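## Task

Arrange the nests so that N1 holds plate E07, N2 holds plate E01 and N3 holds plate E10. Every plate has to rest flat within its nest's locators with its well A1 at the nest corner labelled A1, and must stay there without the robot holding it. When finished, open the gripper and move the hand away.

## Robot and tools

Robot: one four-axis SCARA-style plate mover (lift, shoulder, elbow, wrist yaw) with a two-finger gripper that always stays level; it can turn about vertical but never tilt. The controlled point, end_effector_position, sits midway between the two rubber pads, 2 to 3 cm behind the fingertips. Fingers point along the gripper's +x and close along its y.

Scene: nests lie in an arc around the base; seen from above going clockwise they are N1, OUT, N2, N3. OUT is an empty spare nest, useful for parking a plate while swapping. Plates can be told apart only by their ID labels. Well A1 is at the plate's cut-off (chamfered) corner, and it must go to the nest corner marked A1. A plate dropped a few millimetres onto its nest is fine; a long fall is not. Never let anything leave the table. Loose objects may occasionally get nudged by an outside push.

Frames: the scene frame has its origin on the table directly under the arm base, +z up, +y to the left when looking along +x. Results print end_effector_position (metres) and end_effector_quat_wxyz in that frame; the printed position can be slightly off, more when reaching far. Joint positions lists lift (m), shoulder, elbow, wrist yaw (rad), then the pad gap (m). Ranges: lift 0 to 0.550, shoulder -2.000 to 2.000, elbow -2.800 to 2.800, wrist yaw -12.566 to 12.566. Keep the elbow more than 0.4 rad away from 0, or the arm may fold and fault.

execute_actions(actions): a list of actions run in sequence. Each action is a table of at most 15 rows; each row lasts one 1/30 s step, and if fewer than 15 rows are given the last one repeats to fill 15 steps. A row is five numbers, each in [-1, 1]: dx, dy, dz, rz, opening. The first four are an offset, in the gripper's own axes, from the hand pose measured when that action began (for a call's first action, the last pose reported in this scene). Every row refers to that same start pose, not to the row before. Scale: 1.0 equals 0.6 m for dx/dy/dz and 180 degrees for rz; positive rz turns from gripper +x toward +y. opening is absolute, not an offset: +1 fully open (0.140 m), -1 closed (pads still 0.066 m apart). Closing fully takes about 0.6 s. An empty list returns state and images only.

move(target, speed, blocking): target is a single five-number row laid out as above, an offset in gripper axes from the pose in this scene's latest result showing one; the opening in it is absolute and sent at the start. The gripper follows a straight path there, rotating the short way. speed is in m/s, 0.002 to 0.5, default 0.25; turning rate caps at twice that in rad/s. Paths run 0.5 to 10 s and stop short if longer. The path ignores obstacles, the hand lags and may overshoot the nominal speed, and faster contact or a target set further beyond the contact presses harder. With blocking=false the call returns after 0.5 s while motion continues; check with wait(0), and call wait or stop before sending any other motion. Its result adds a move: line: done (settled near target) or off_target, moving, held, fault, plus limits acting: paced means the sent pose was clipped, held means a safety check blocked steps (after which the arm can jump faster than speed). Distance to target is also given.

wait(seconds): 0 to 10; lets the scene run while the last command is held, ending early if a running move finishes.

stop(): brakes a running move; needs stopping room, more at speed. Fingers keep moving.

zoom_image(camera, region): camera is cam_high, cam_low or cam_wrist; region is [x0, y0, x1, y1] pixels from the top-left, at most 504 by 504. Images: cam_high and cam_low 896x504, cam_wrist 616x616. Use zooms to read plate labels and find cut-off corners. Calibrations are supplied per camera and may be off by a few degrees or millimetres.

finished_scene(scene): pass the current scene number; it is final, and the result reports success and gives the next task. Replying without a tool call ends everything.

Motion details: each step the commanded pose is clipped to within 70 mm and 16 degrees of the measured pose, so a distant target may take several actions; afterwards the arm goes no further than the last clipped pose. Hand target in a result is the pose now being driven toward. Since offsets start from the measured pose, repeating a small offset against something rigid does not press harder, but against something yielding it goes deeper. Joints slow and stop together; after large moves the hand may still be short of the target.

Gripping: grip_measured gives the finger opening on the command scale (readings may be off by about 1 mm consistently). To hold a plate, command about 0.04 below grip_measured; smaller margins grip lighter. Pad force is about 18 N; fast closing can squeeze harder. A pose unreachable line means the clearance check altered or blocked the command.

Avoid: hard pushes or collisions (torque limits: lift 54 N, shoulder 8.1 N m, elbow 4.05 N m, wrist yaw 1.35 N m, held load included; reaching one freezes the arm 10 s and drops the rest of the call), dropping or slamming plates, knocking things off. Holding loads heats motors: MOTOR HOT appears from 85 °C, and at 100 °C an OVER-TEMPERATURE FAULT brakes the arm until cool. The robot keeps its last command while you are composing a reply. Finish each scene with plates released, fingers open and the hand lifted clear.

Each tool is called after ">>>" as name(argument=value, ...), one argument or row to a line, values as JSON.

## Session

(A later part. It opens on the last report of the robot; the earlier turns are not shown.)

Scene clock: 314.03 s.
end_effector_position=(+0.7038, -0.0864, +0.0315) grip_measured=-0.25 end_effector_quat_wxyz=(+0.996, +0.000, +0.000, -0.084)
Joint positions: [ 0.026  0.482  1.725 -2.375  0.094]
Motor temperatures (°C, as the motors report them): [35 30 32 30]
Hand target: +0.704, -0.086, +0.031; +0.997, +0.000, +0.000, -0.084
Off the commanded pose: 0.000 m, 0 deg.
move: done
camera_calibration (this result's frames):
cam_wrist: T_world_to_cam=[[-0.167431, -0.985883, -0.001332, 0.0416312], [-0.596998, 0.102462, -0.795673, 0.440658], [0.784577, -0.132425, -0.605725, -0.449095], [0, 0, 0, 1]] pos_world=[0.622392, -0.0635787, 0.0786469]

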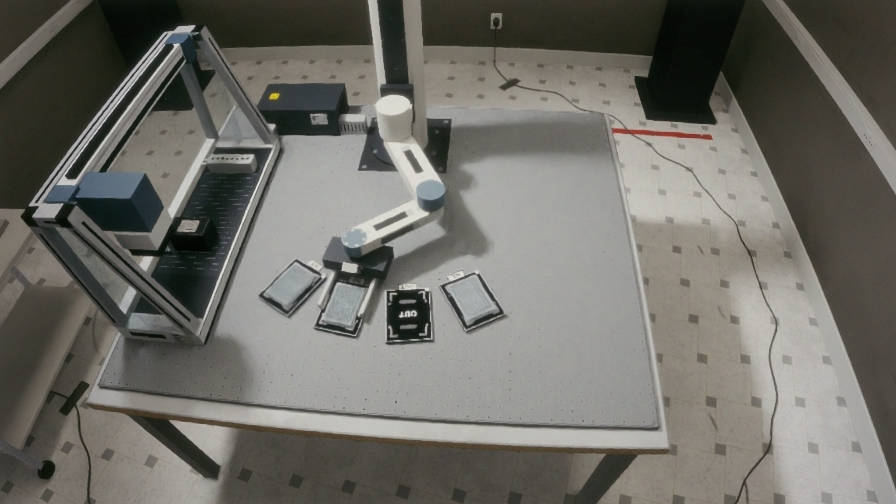

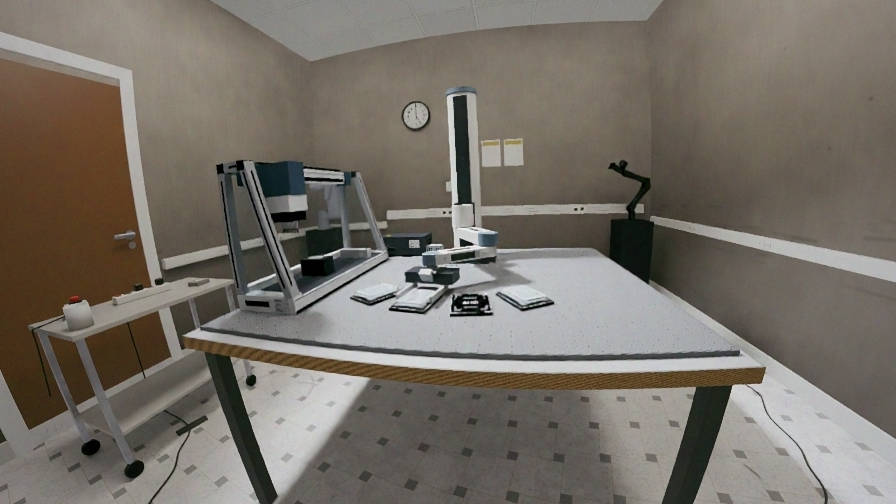

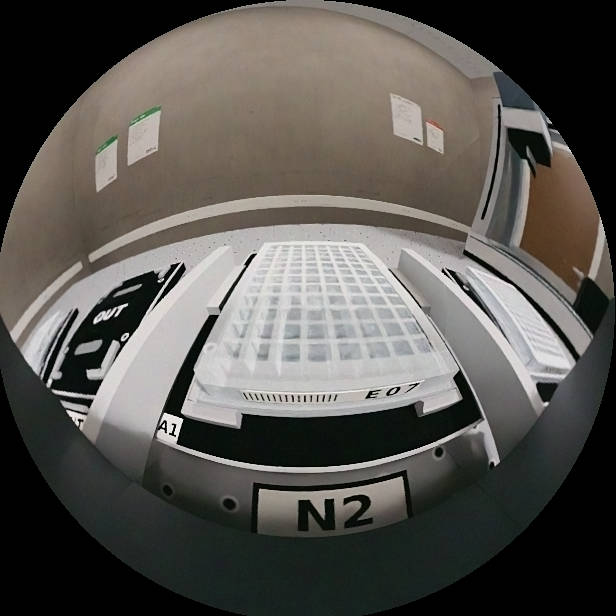

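>>> execute_actions(
  actions=[
    [[0,0,0,0,-0.32],[0,0,0,0,-0.38],[0,0,0,0,-0.42],[0,0,0,0,-0.44],[0,0,0,0,-0.455],[0,0,0,0,-0.47],[0,0,0,0,-0.48],[0,0,0,0,-0.49],[0,0,0,0,-0.50],[0,0,0,0,-0.51],[0,0,0,0,-0.52]],
  ],
)

Scene clock: 325.97 s.
end_effector_position=(+0.7038, -0.0862, +0.0315) grip_measured=-0.49 end_effector_quat_wxyz=(+0.997, +0.000, +0.000, -0.083)
Joint positions: [ 0.026  0.483  1.725 -2.374  0.085]
Motor temperatures (°C, as the motors report them): [35 30 32 30]
Hand target: +0.704, -0.086, +0.031; +0.996, +0.000, +0.000, -0.084
Off the commanded pose: 0.000 m, 0 deg.
camera_calibration (this result's frames):
cam_wrist: T_world_to_cam=[[-0.166364, -0.986064, -0.001332, 0.0411203], [-0.597108, 0.101816, -0.795673, 0.440705], [0.78472, -0.131576, -0.605725, -0.449154], [0, 0, 0, 1]] pos_world=[0.622449, -0.0634213, 0.0786481]

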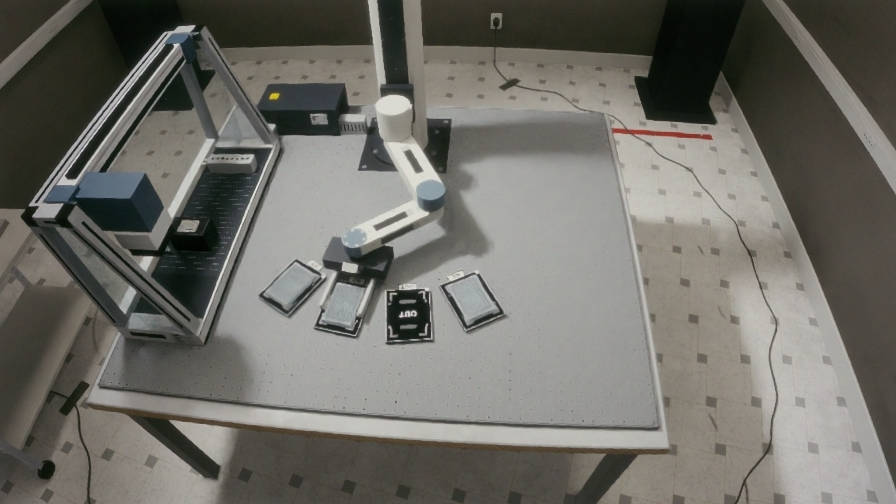

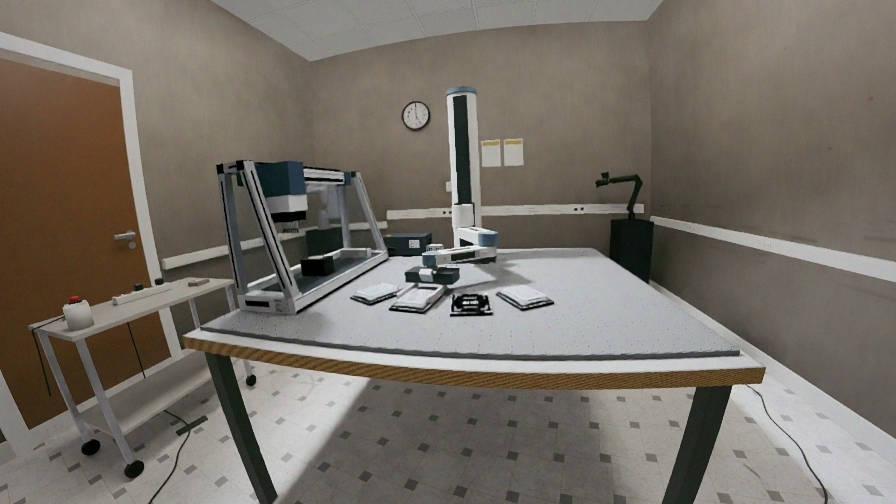

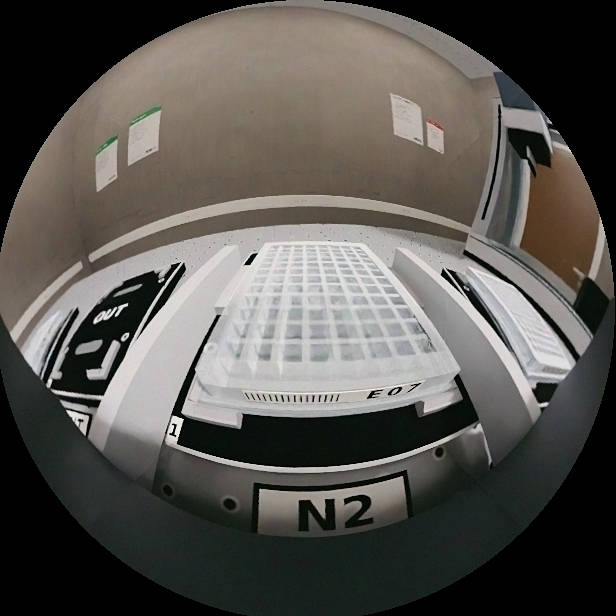

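>>> wait(
  seconds=0,
)

Scene clock: 327.57 s.
end_effector_position=(+0.7038, -0.0862, +0.0315) grip_measured=-0.49 end_effector_quat_wxyz=(+0.997, +0.000, +0.000, -0.083)
Joint positions: [ 0.026  0.483  1.725 -2.374  0.085]
Motor temperatures (°C, as the motors report them): [35 30 32 30]
Hand target: +0.704, -0.086, +0.031; +0.996, +0.000, +0.000, -0.084
Off the commanded pose: 0.000 m, 0 deg.
camera_calibration (this result's frames):
cam_wrist: T_world_to_cam=[[-0.166364, -0.986064, -0.001332, 0.0411203], [-0.597108, 0.101816, -0.795673, 0.440705], [0.78472, -0.131576, -0.605725, -0.449154], [0, 0, 0, 1]] pos_world=[0.622449, -0.0634213, 0.0786481]

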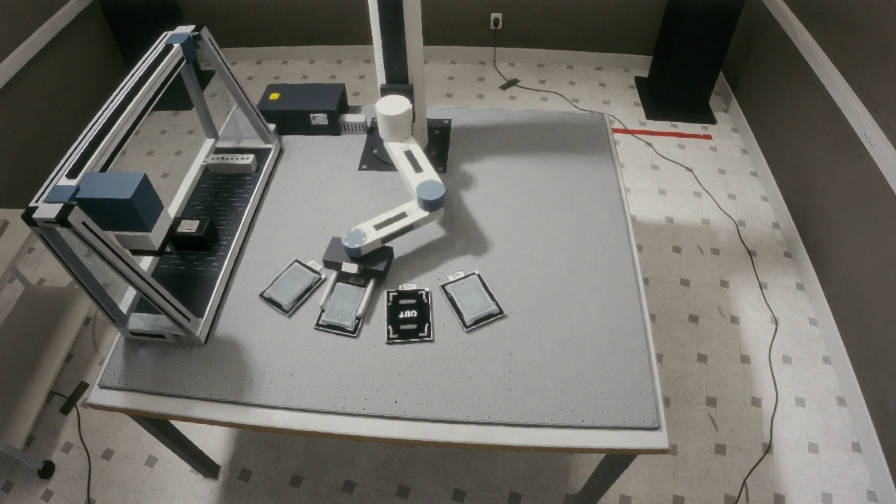

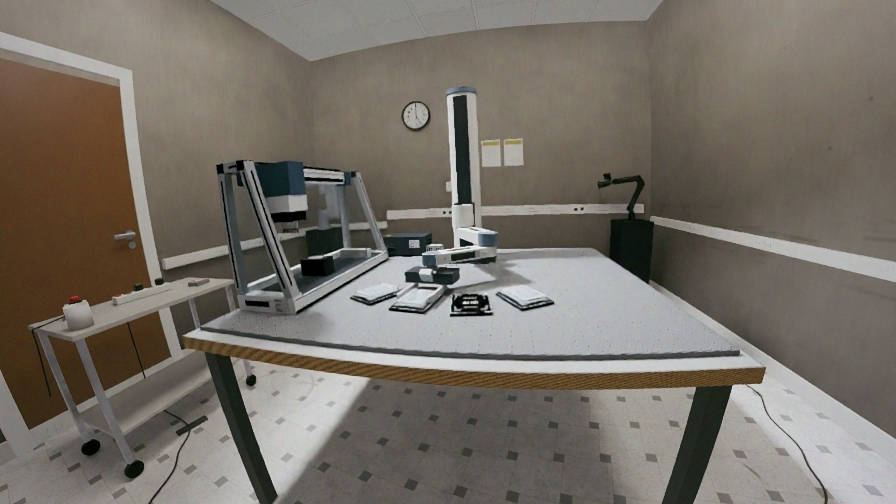

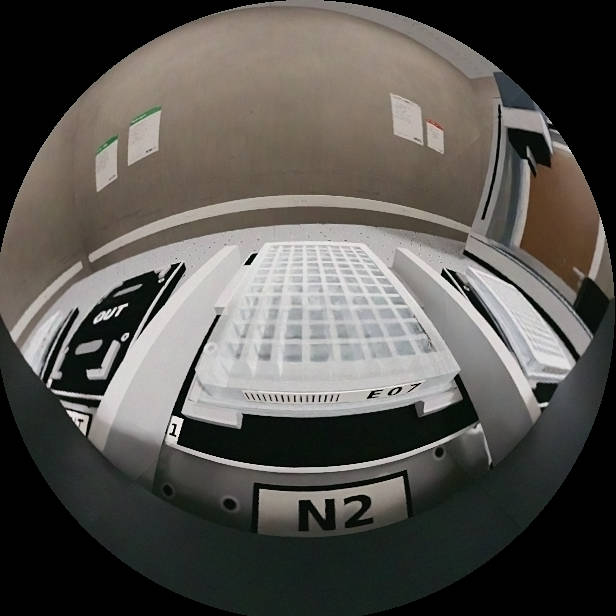

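>>> move(
  target=[0, 0, 0.035, 0, -0.53],
  speed=0.1,
)

Scene clock: 350.70 s.
end_effector_position=(+0.7039, -0.0861, +0.0525) grip_measured=-0.49 end_effector_quat_wxyz=(+0.997, +0.000, +0.000, -0.083)
Joint positions: [ 0.047  0.483  1.725 -2.374  0.085]
Motor temperatures (°C, as the motors report them): [35 30 32 30]
Hand target: +0.704, -0.086, +0.052; +0.997, +0.000, +0.000, -0.083
Off the commanded pose: 0.000 m, 0 deg.
move: done
camera_calibration (this result's frames):
cam_wrist: T_world_to_cam=[[-0.166283, -0.986077, -0.001332, 0.0411202], [-0.597116, 0.101767, -0.795673, 0.457438], [0.78473, -0.131512, -0.605725, -0.436427], [0, 0, 0, 1]] pos_world=[0.622459, -0.0633996, 0.0996713]

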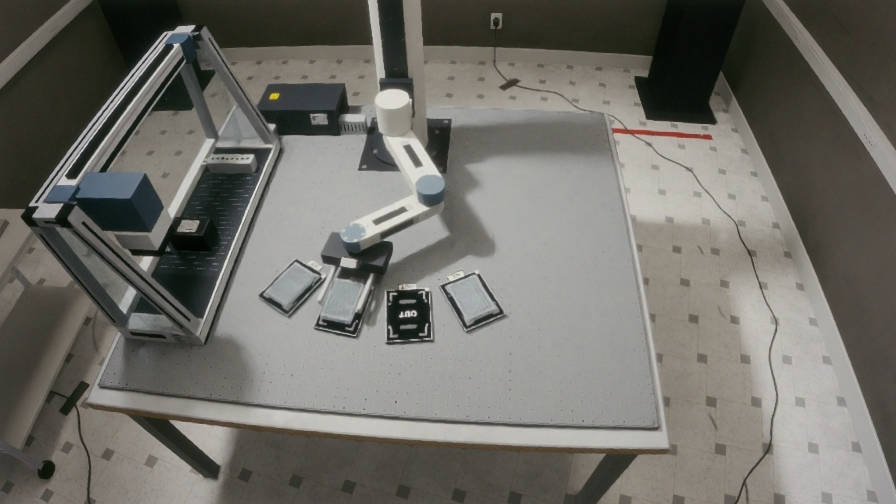

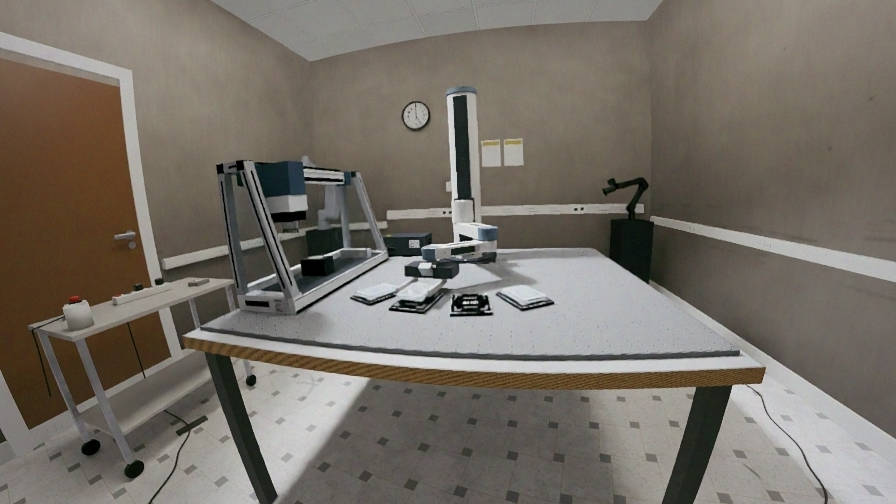

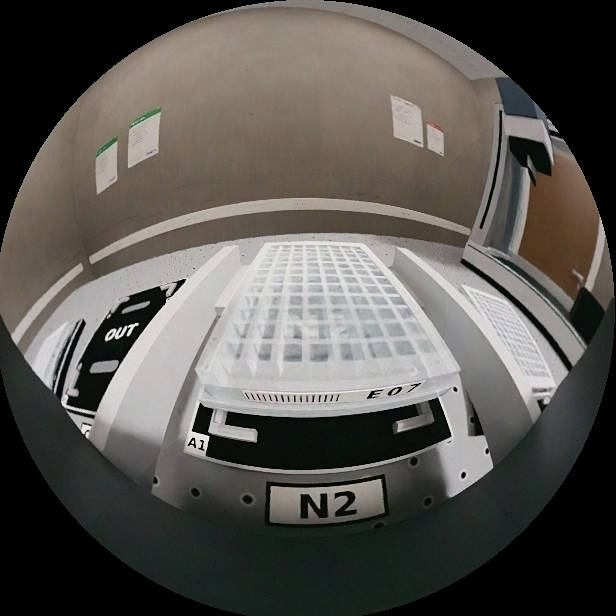

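Reference view at z=0.0525; recording features.

>>> zoom_image(
  camera="cam_wrist",
  region=[175, 385, 295, 475],
)

>>> zoom_image(
  camera="cam_wrist",
  region=[350, 385, 470, 475],
)

Region (175, 385, 295, 475) of cam_wrist's 616x616 image, scaled by 4.200, with more detail than that image has; it fills the top 378 rows of this view, and the rest is white.

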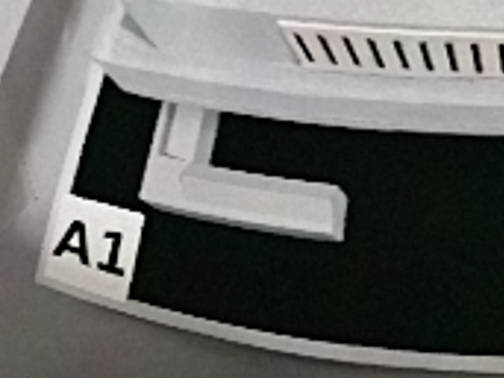

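Region (350, 385, 470, 475) of cam_wrist's 616x616 image, scaled by 4.200, with more detail than that image has; it fills the top 378 rows of this view, and the rest is white.

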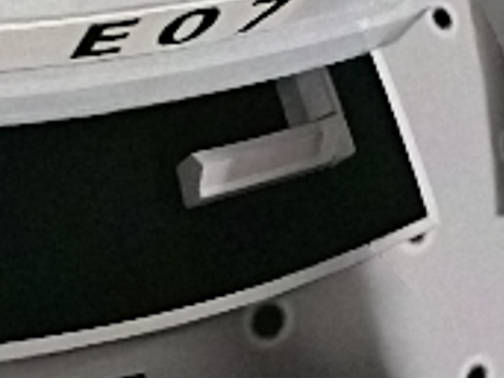

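>>> move(
  target=[-0.0405, 0.2881, 0, 0.1065, -0.53],
  speed=0.3,
)

>>> zoom_image(
  camera="cam_wrist",
  region=[175, 385, 295, 475],
)

>>> zoom_image(
  camera="cam_wrist",
  region=[350, 385, 470, 475],
)

Scene clock: 362.20 s.
end_effector_position=(+0.7085, +0.0886, +0.0525) grip_measured=-0.49 end_effector_quat_wxyz=(+0.996, +0.000, +0.000, +0.084)
Joint positions: [ 0.047  0.793  1.755 -2.379  0.085]
Motor temperatures (°C, as the motors report them): [35 30 32 30]
Hand target: +0.708, +0.088, +0.052; +0.996, +0.000, +0.000, +0.084
Off the commanded pose: 0.000 m, 0 deg.
move: done
camera_calibration (this result's frames):
cam_wrist: T_world_to_cam=[[0.167496, -0.985872, -0.001332, -0.0222596], [-0.597346, -0.100412, -0.795673, 0.460489], [0.784298, 0.134068, -0.605725, -0.440299], [0, 0, 0, 1]] pos_world=[0.624125, 0.0833235, 0.0996691]

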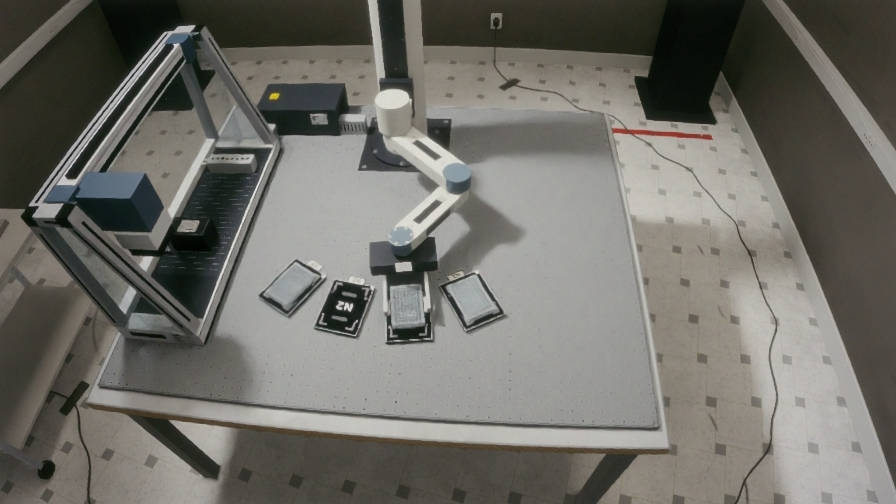

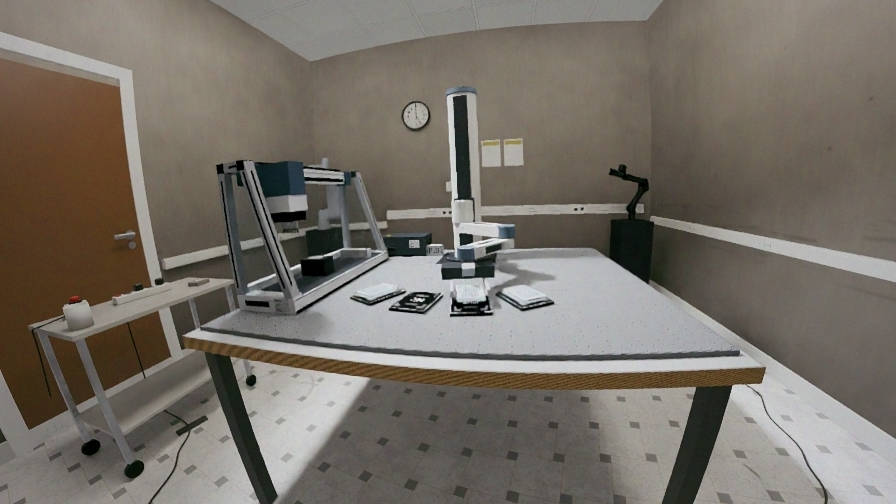

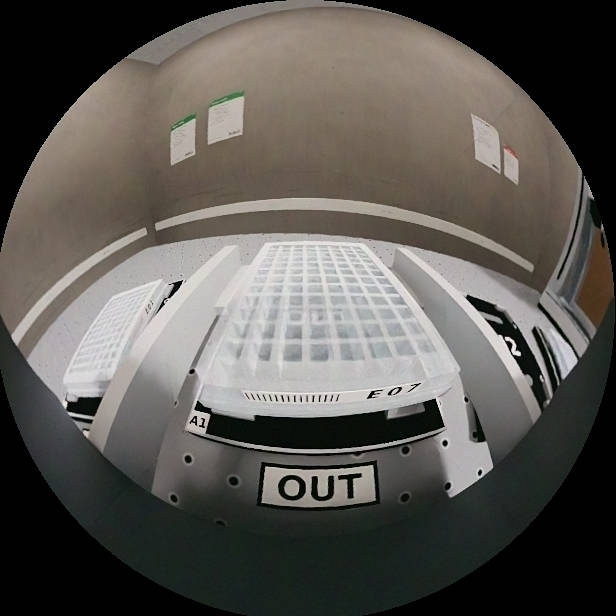

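Region (175, 385, 295, 475) of cam_wrist's 616x616 image, scaled by 4.200, with more detail than that image has; it fills the top 378 rows of this view, and the rest is white.

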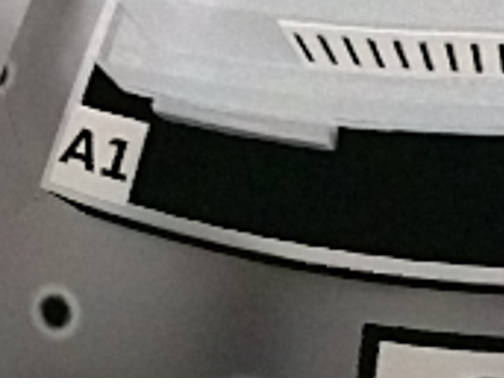

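Region (350, 385, 470, 475) of cam_wrist's 616x616 image, scaled by 4.200, with more detail than that image has; it fills the top 378 rows of this view, and the rest is white.

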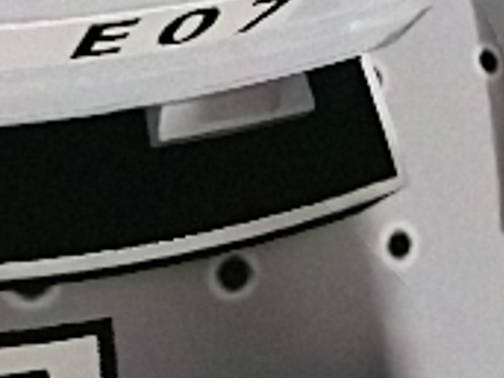

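>>> move(
  target=[0.0143, -0.001, 0, -0.0131, -0.53],
  speed=0.1,
)

>>> zoom_image(
  camera="cam_wrist",
  region=[175, 385, 295, 475],
)

>>> zoom_image(
  camera="cam_wrist",
  region=[350, 385, 470, 475],
)

>>> zoom_image(
  camera="cam_wrist",
  region=[50, 270, 200, 420],
)

Scene clock: 387.40 s.
end_effector_position=(+0.7170, +0.0896, +0.0525) grip_measured=-0.49 end_effector_quat_wxyz=(+0.998, +0.000, +0.000, +0.064)
Joint positions: [ 0.047  0.782  1.809 -2.462  0.085]
Motor temperatures (°C, as the motors report them): [35 30 32 30]
Hand target: +0.717, +0.089, +0.052; +0.998, +0.000, +0.000, +0.064
Off the commanded pose: 0.000 m, 0 deg.
move: done
camera_calibration (this result's frames):
cam_wrist: T_world_to_cam=[[0.127357, -0.991856, -0.001332, 0.00661568], [-0.600928, -0.0760924, -0.795673, 0.466071], [0.789092, 0.102135, -0.605725, -0.447695], [0, 0, 0, 1]] pos_world=[0.632505, 0.0877517, 0.0996691]

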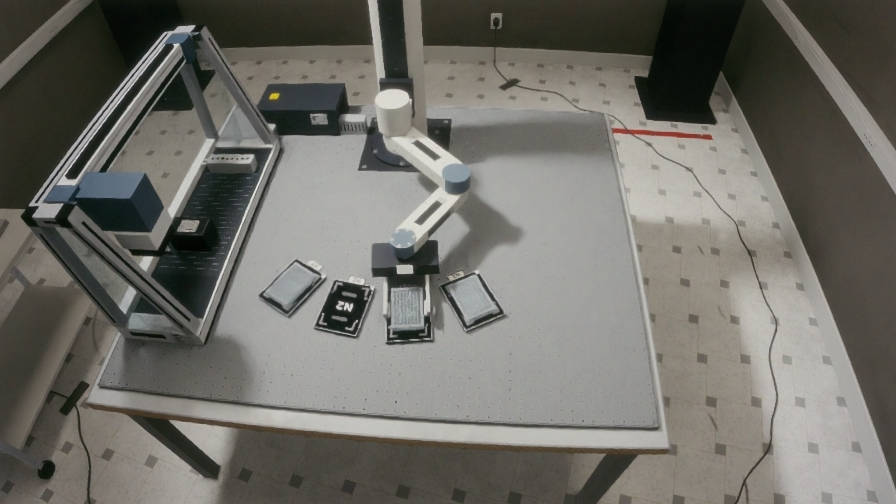

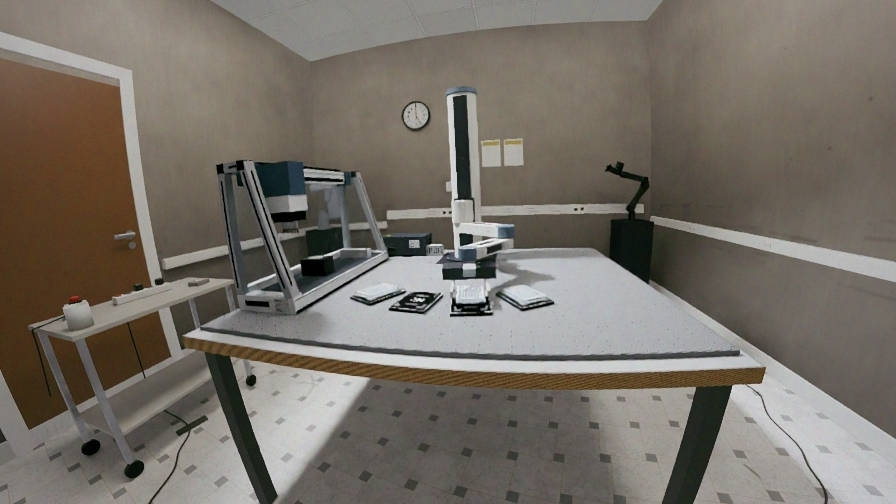

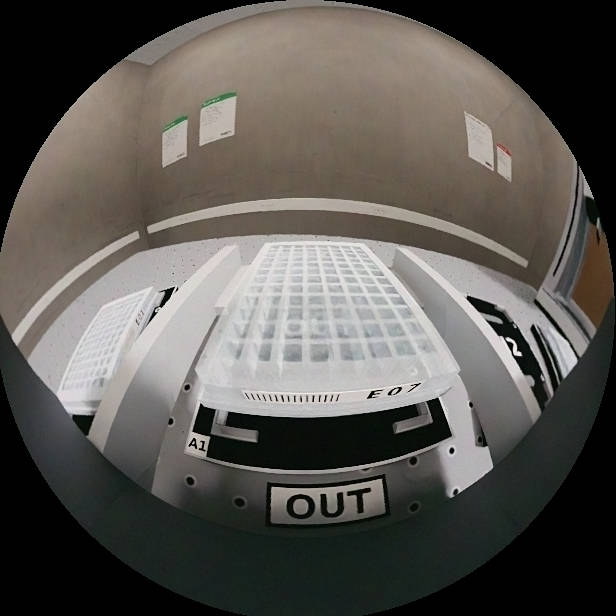

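Region (175, 385, 295, 475) of cam_wrist's 616x616 image, scaled by 4.200, with more detail than that image has; it fills the top 378 rows of this view, and the rest is white.

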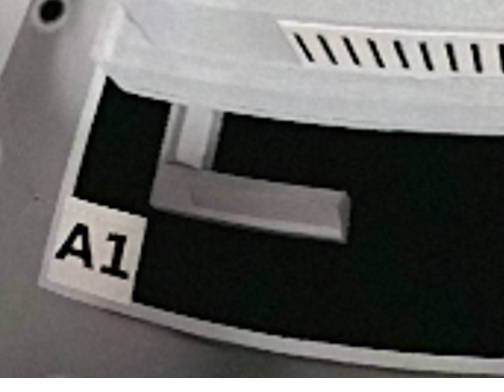

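Region (350, 385, 470, 475) of cam_wrist's 616x616 image, scaled by 4.200, with more detail than that image has; it fills the top 378 rows of this view, and the rest is white.

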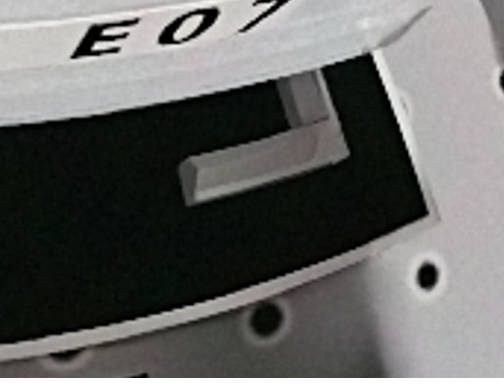

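Region (50, 270, 200, 420) of cam_wrist's 616x616 image, scaled by 3.360, with more detail than that image has.

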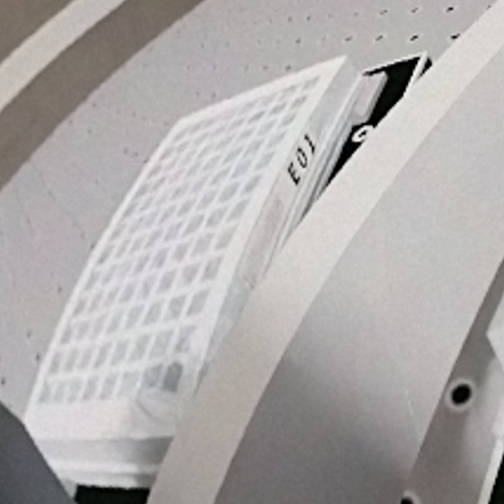

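>>> move(
  target=[-0.0003, -0.0005, -0.0345, 0.0004, -0.53],
  speed=0.05,
)

>>> zoom_image(
  camera="cam_wrist",
  region=[150, 340, 270, 450],
)

>>> zoom_image(
  camera="cam_wrist",
  region=[380, 340, 500, 450],
)

Scene clock: 398.10 s.
end_effector_position=(+0.7169, +0.0897, +0.0317) grip_measured=-0.49 end_effector_quat_wxyz=(+0.998, +0.000, +0.000, +0.065)
Joint positions: [ 0.027  0.782  1.808 -2.459  0.085]
Motor temperatures (°C, as the motors report them): [35 30 32 30]
Hand target: +0.717, +0.089, +0.032; +0.998, +0.000, +0.000, +0.065
Off the commanded pose: 0.000 m, 0 deg.
move: done
camera_calibration (this result's frames):
cam_wrist: T_world_to_cam=[[0.129838, -0.991534, -0.001332, 0.00484406], [-0.600736, -0.0775954, -0.795673, 0.449481], [0.788834, 0.104109, -0.605725, -0.460157], [0, 0, 0, 1]] pos_world=[0.632378, 0.0875871, 0.0789182]

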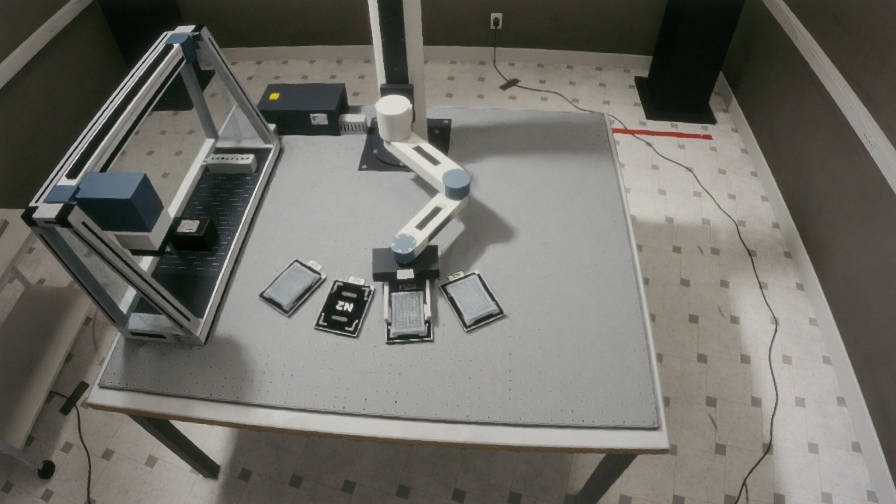

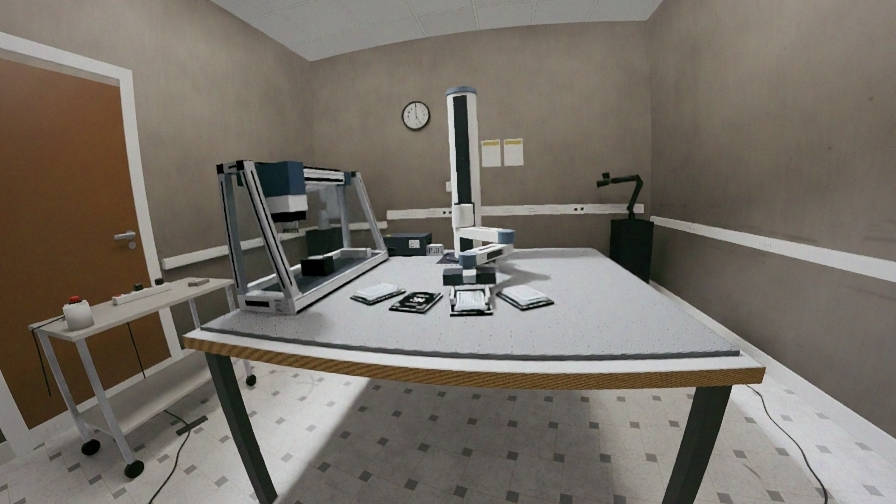

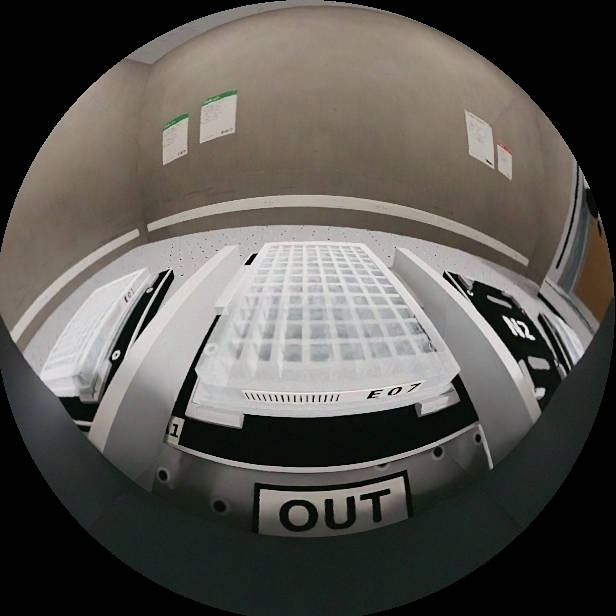

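Region (150, 340, 270, 450) of cam_wrist's 616x616 image, scaled by 4.200, with more detail than that image has; it fills the top 462 rows of this view, and the rest is white.

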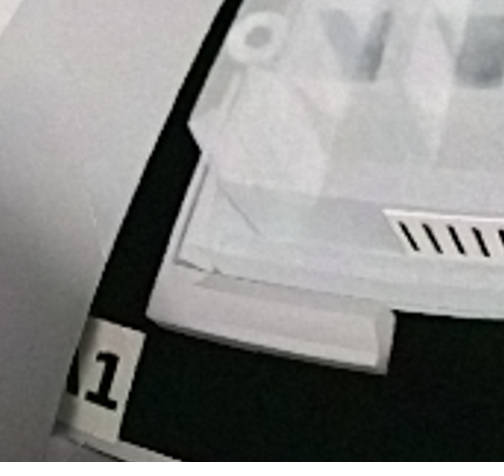

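Region (380, 340, 500, 450) of cam_wrist's 616x616 image, scaled by 4.200, with more detail than that image has; it fills the top 462 rows of this view, and the rest is white.

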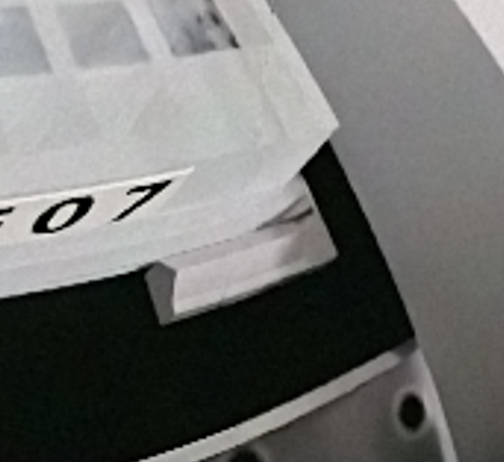

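>>> execute_actions(
  actions=[
    [[0,0,0,0,-0.45],[0,0,0,0,-0.40],[0,0,0,0,-0.32],[0,0,0,0,-0.25],[0,0,0,0,-0.25],[0,0,0.004,0,-0.25],[0,0,0.009,0,-0.25],[0,0,0.015,0,-0.25],[0,0,0.021,0,-0.25],[0,0,0.026,0,-0.25],[0,0,0.03,0,-0.25]],
  ],
)

Scene clock: 407.37 s.
end_effector_position=(+0.7169, +0.0898, +0.0498) grip_measured=-0.25 end_effector_quat_wxyz=(+0.998, +0.000, +0.000, +0.066)
Joint positions: [ 0.045  0.782  1.808 -2.459  0.094]
Motor temperatures (°C, as the motors report them): [35 30 32 30]
Hand target: +0.717, +0.090, +0.050; +0.998, +0.000, +0.000, +0.065
Off the commanded pose: 0.000 m, 0 deg.
camera_calibration (this result's frames):
cam_wrist: T_world_to_cam=[[0.13, -0.991513, -0.001332, 0.00481877], [-0.600723, -0.0776933, -0.795673, 0.463886], [0.788817, 0.104237, -0.605725, -0.449198], [0, 0, 0, 1]] pos_world=[0.632375, 0.0876419, 0.0970177]

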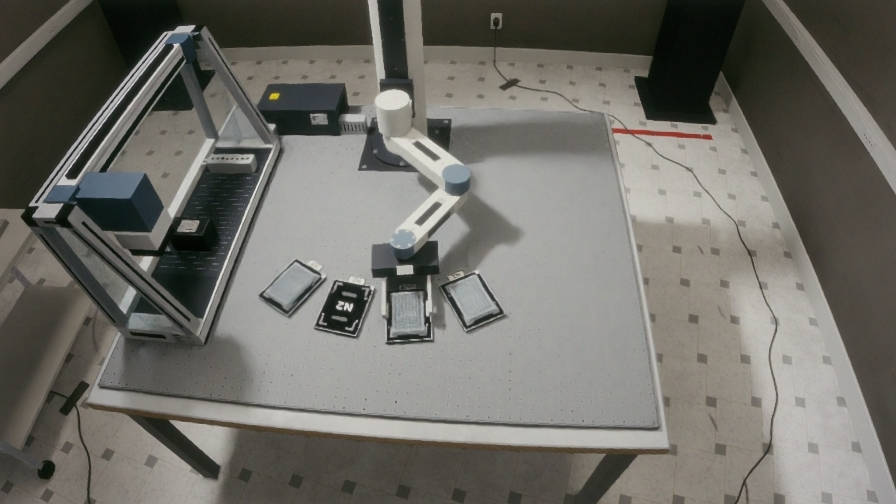

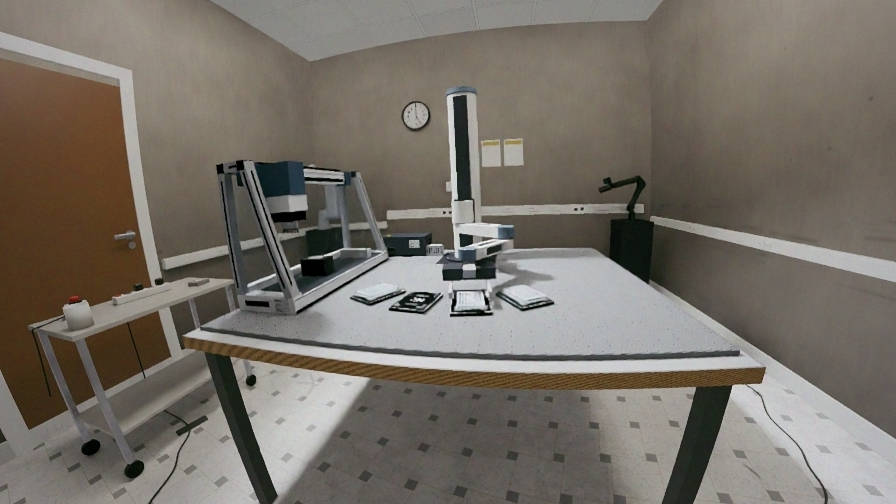

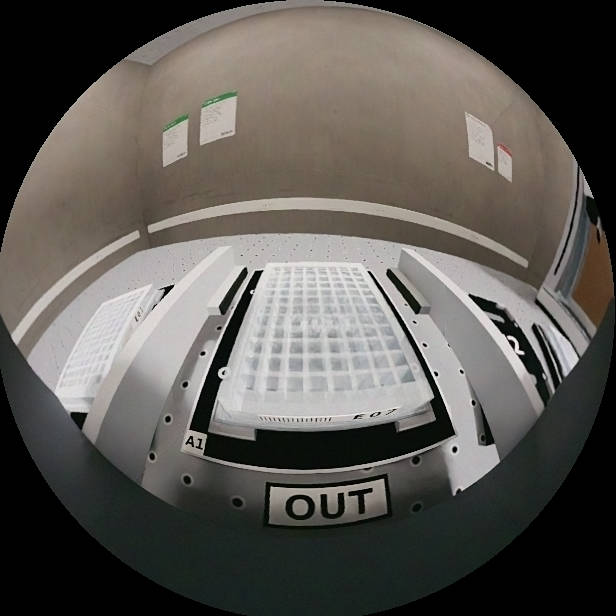

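>>> move(
  target=[-0.0569, 0.2892, 0.0045, 0.1185, -0.25],
  speed=0.45,
)

>>> zoom_image(
  camera="cam_wrist",
  region=[175, 385, 295, 475],
)

>>> zoom_image(
  camera="cam_wrist",
  region=[350, 385, 470, 475],
)

>>> zoom_image(
  camera="cam_wrist",
  region=[240, 255, 390, 315],
)

Scene clock: 415.60 s.
end_effector_position=(+0.6602, +0.2576, +0.0525) grip_measured=-0.25 end_effector_quat_wxyz=(+0.968, +0.000, +0.000, +0.249)
Joint positions: [ 0.048  1.089  1.808 -2.393  0.094]
Motor temperatures (°C, as the motors report them): [35 30 32 30]
Hand target: +0.660, +0.257, +0.053; +0.968, +0.000, +0.000, +0.249
Off the commanded pose: 0.000 m, 0 deg.
move: done
camera_calibration (this result's frames):
cam_wrist: T_world_to_cam=[[0.482382, -0.87596, -0.001332, -0.0838489], [-0.531103, -0.291263, -0.795673, 0.454068], [0.69659, 0.384526, -0.605725, -0.431681], [0, 0, 0, 1]] pos_world=[0.582309, 0.224798, 0.0996977]

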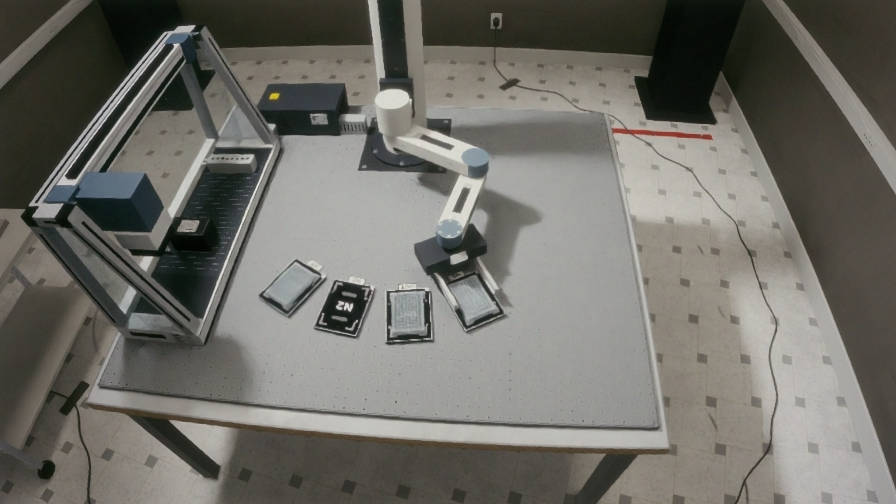

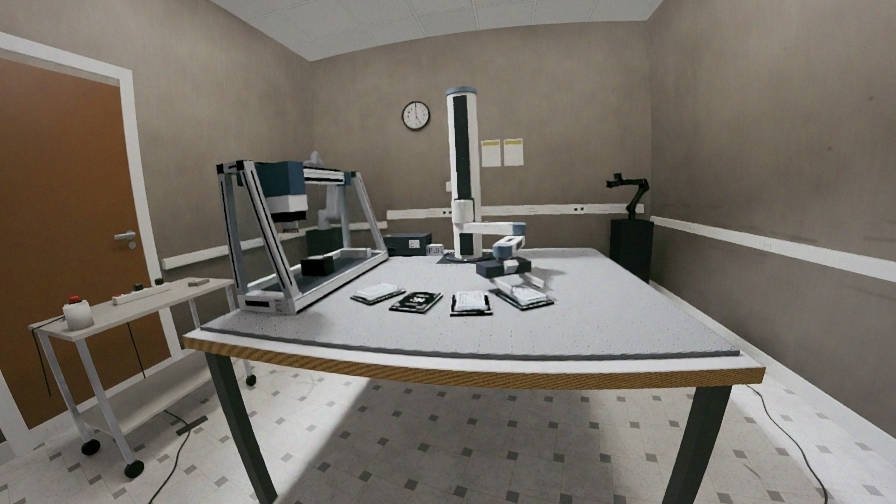

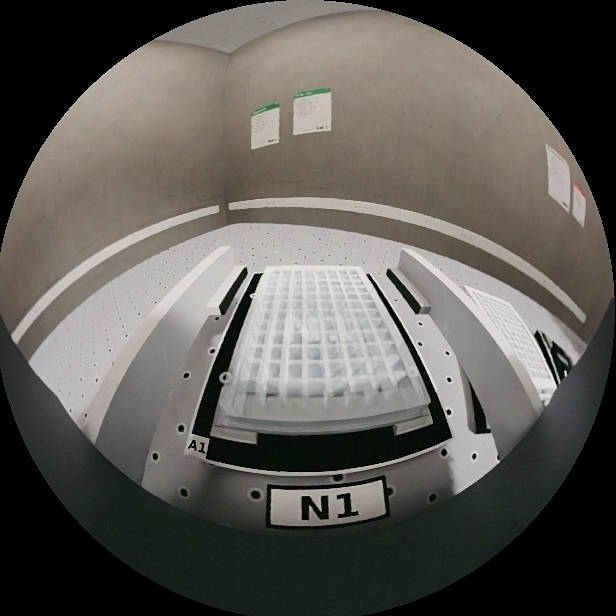

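Region (175, 385, 295, 475) of cam_wrist's 616x616 image, scaled by 4.200, with more detail than that image has; it fills the top 378 rows of this view, and the rest is white.

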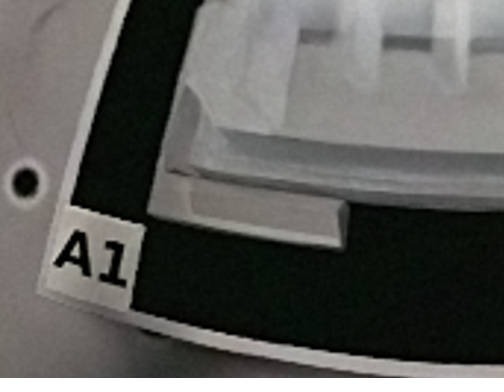

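Region (350, 385, 470, 475) of cam_wrist's 616x616 image, scaled by 4.200, with more detail than that image has; it fills the top 378 rows of this view, and the rest is white.

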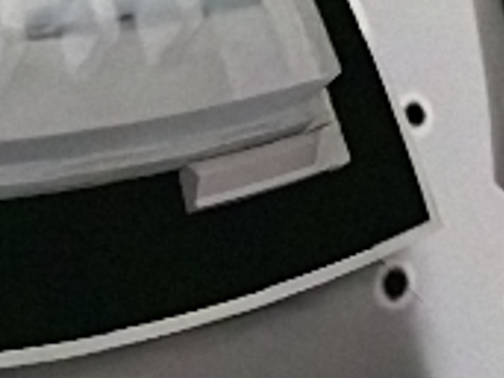

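Region (240, 255, 390, 315) of cam_wrist's 616x616 image, scaled by 3.360, with more detail than that image has; it fills the top 202 rows of this view, and the rest is white.

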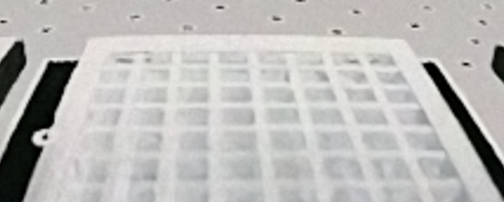

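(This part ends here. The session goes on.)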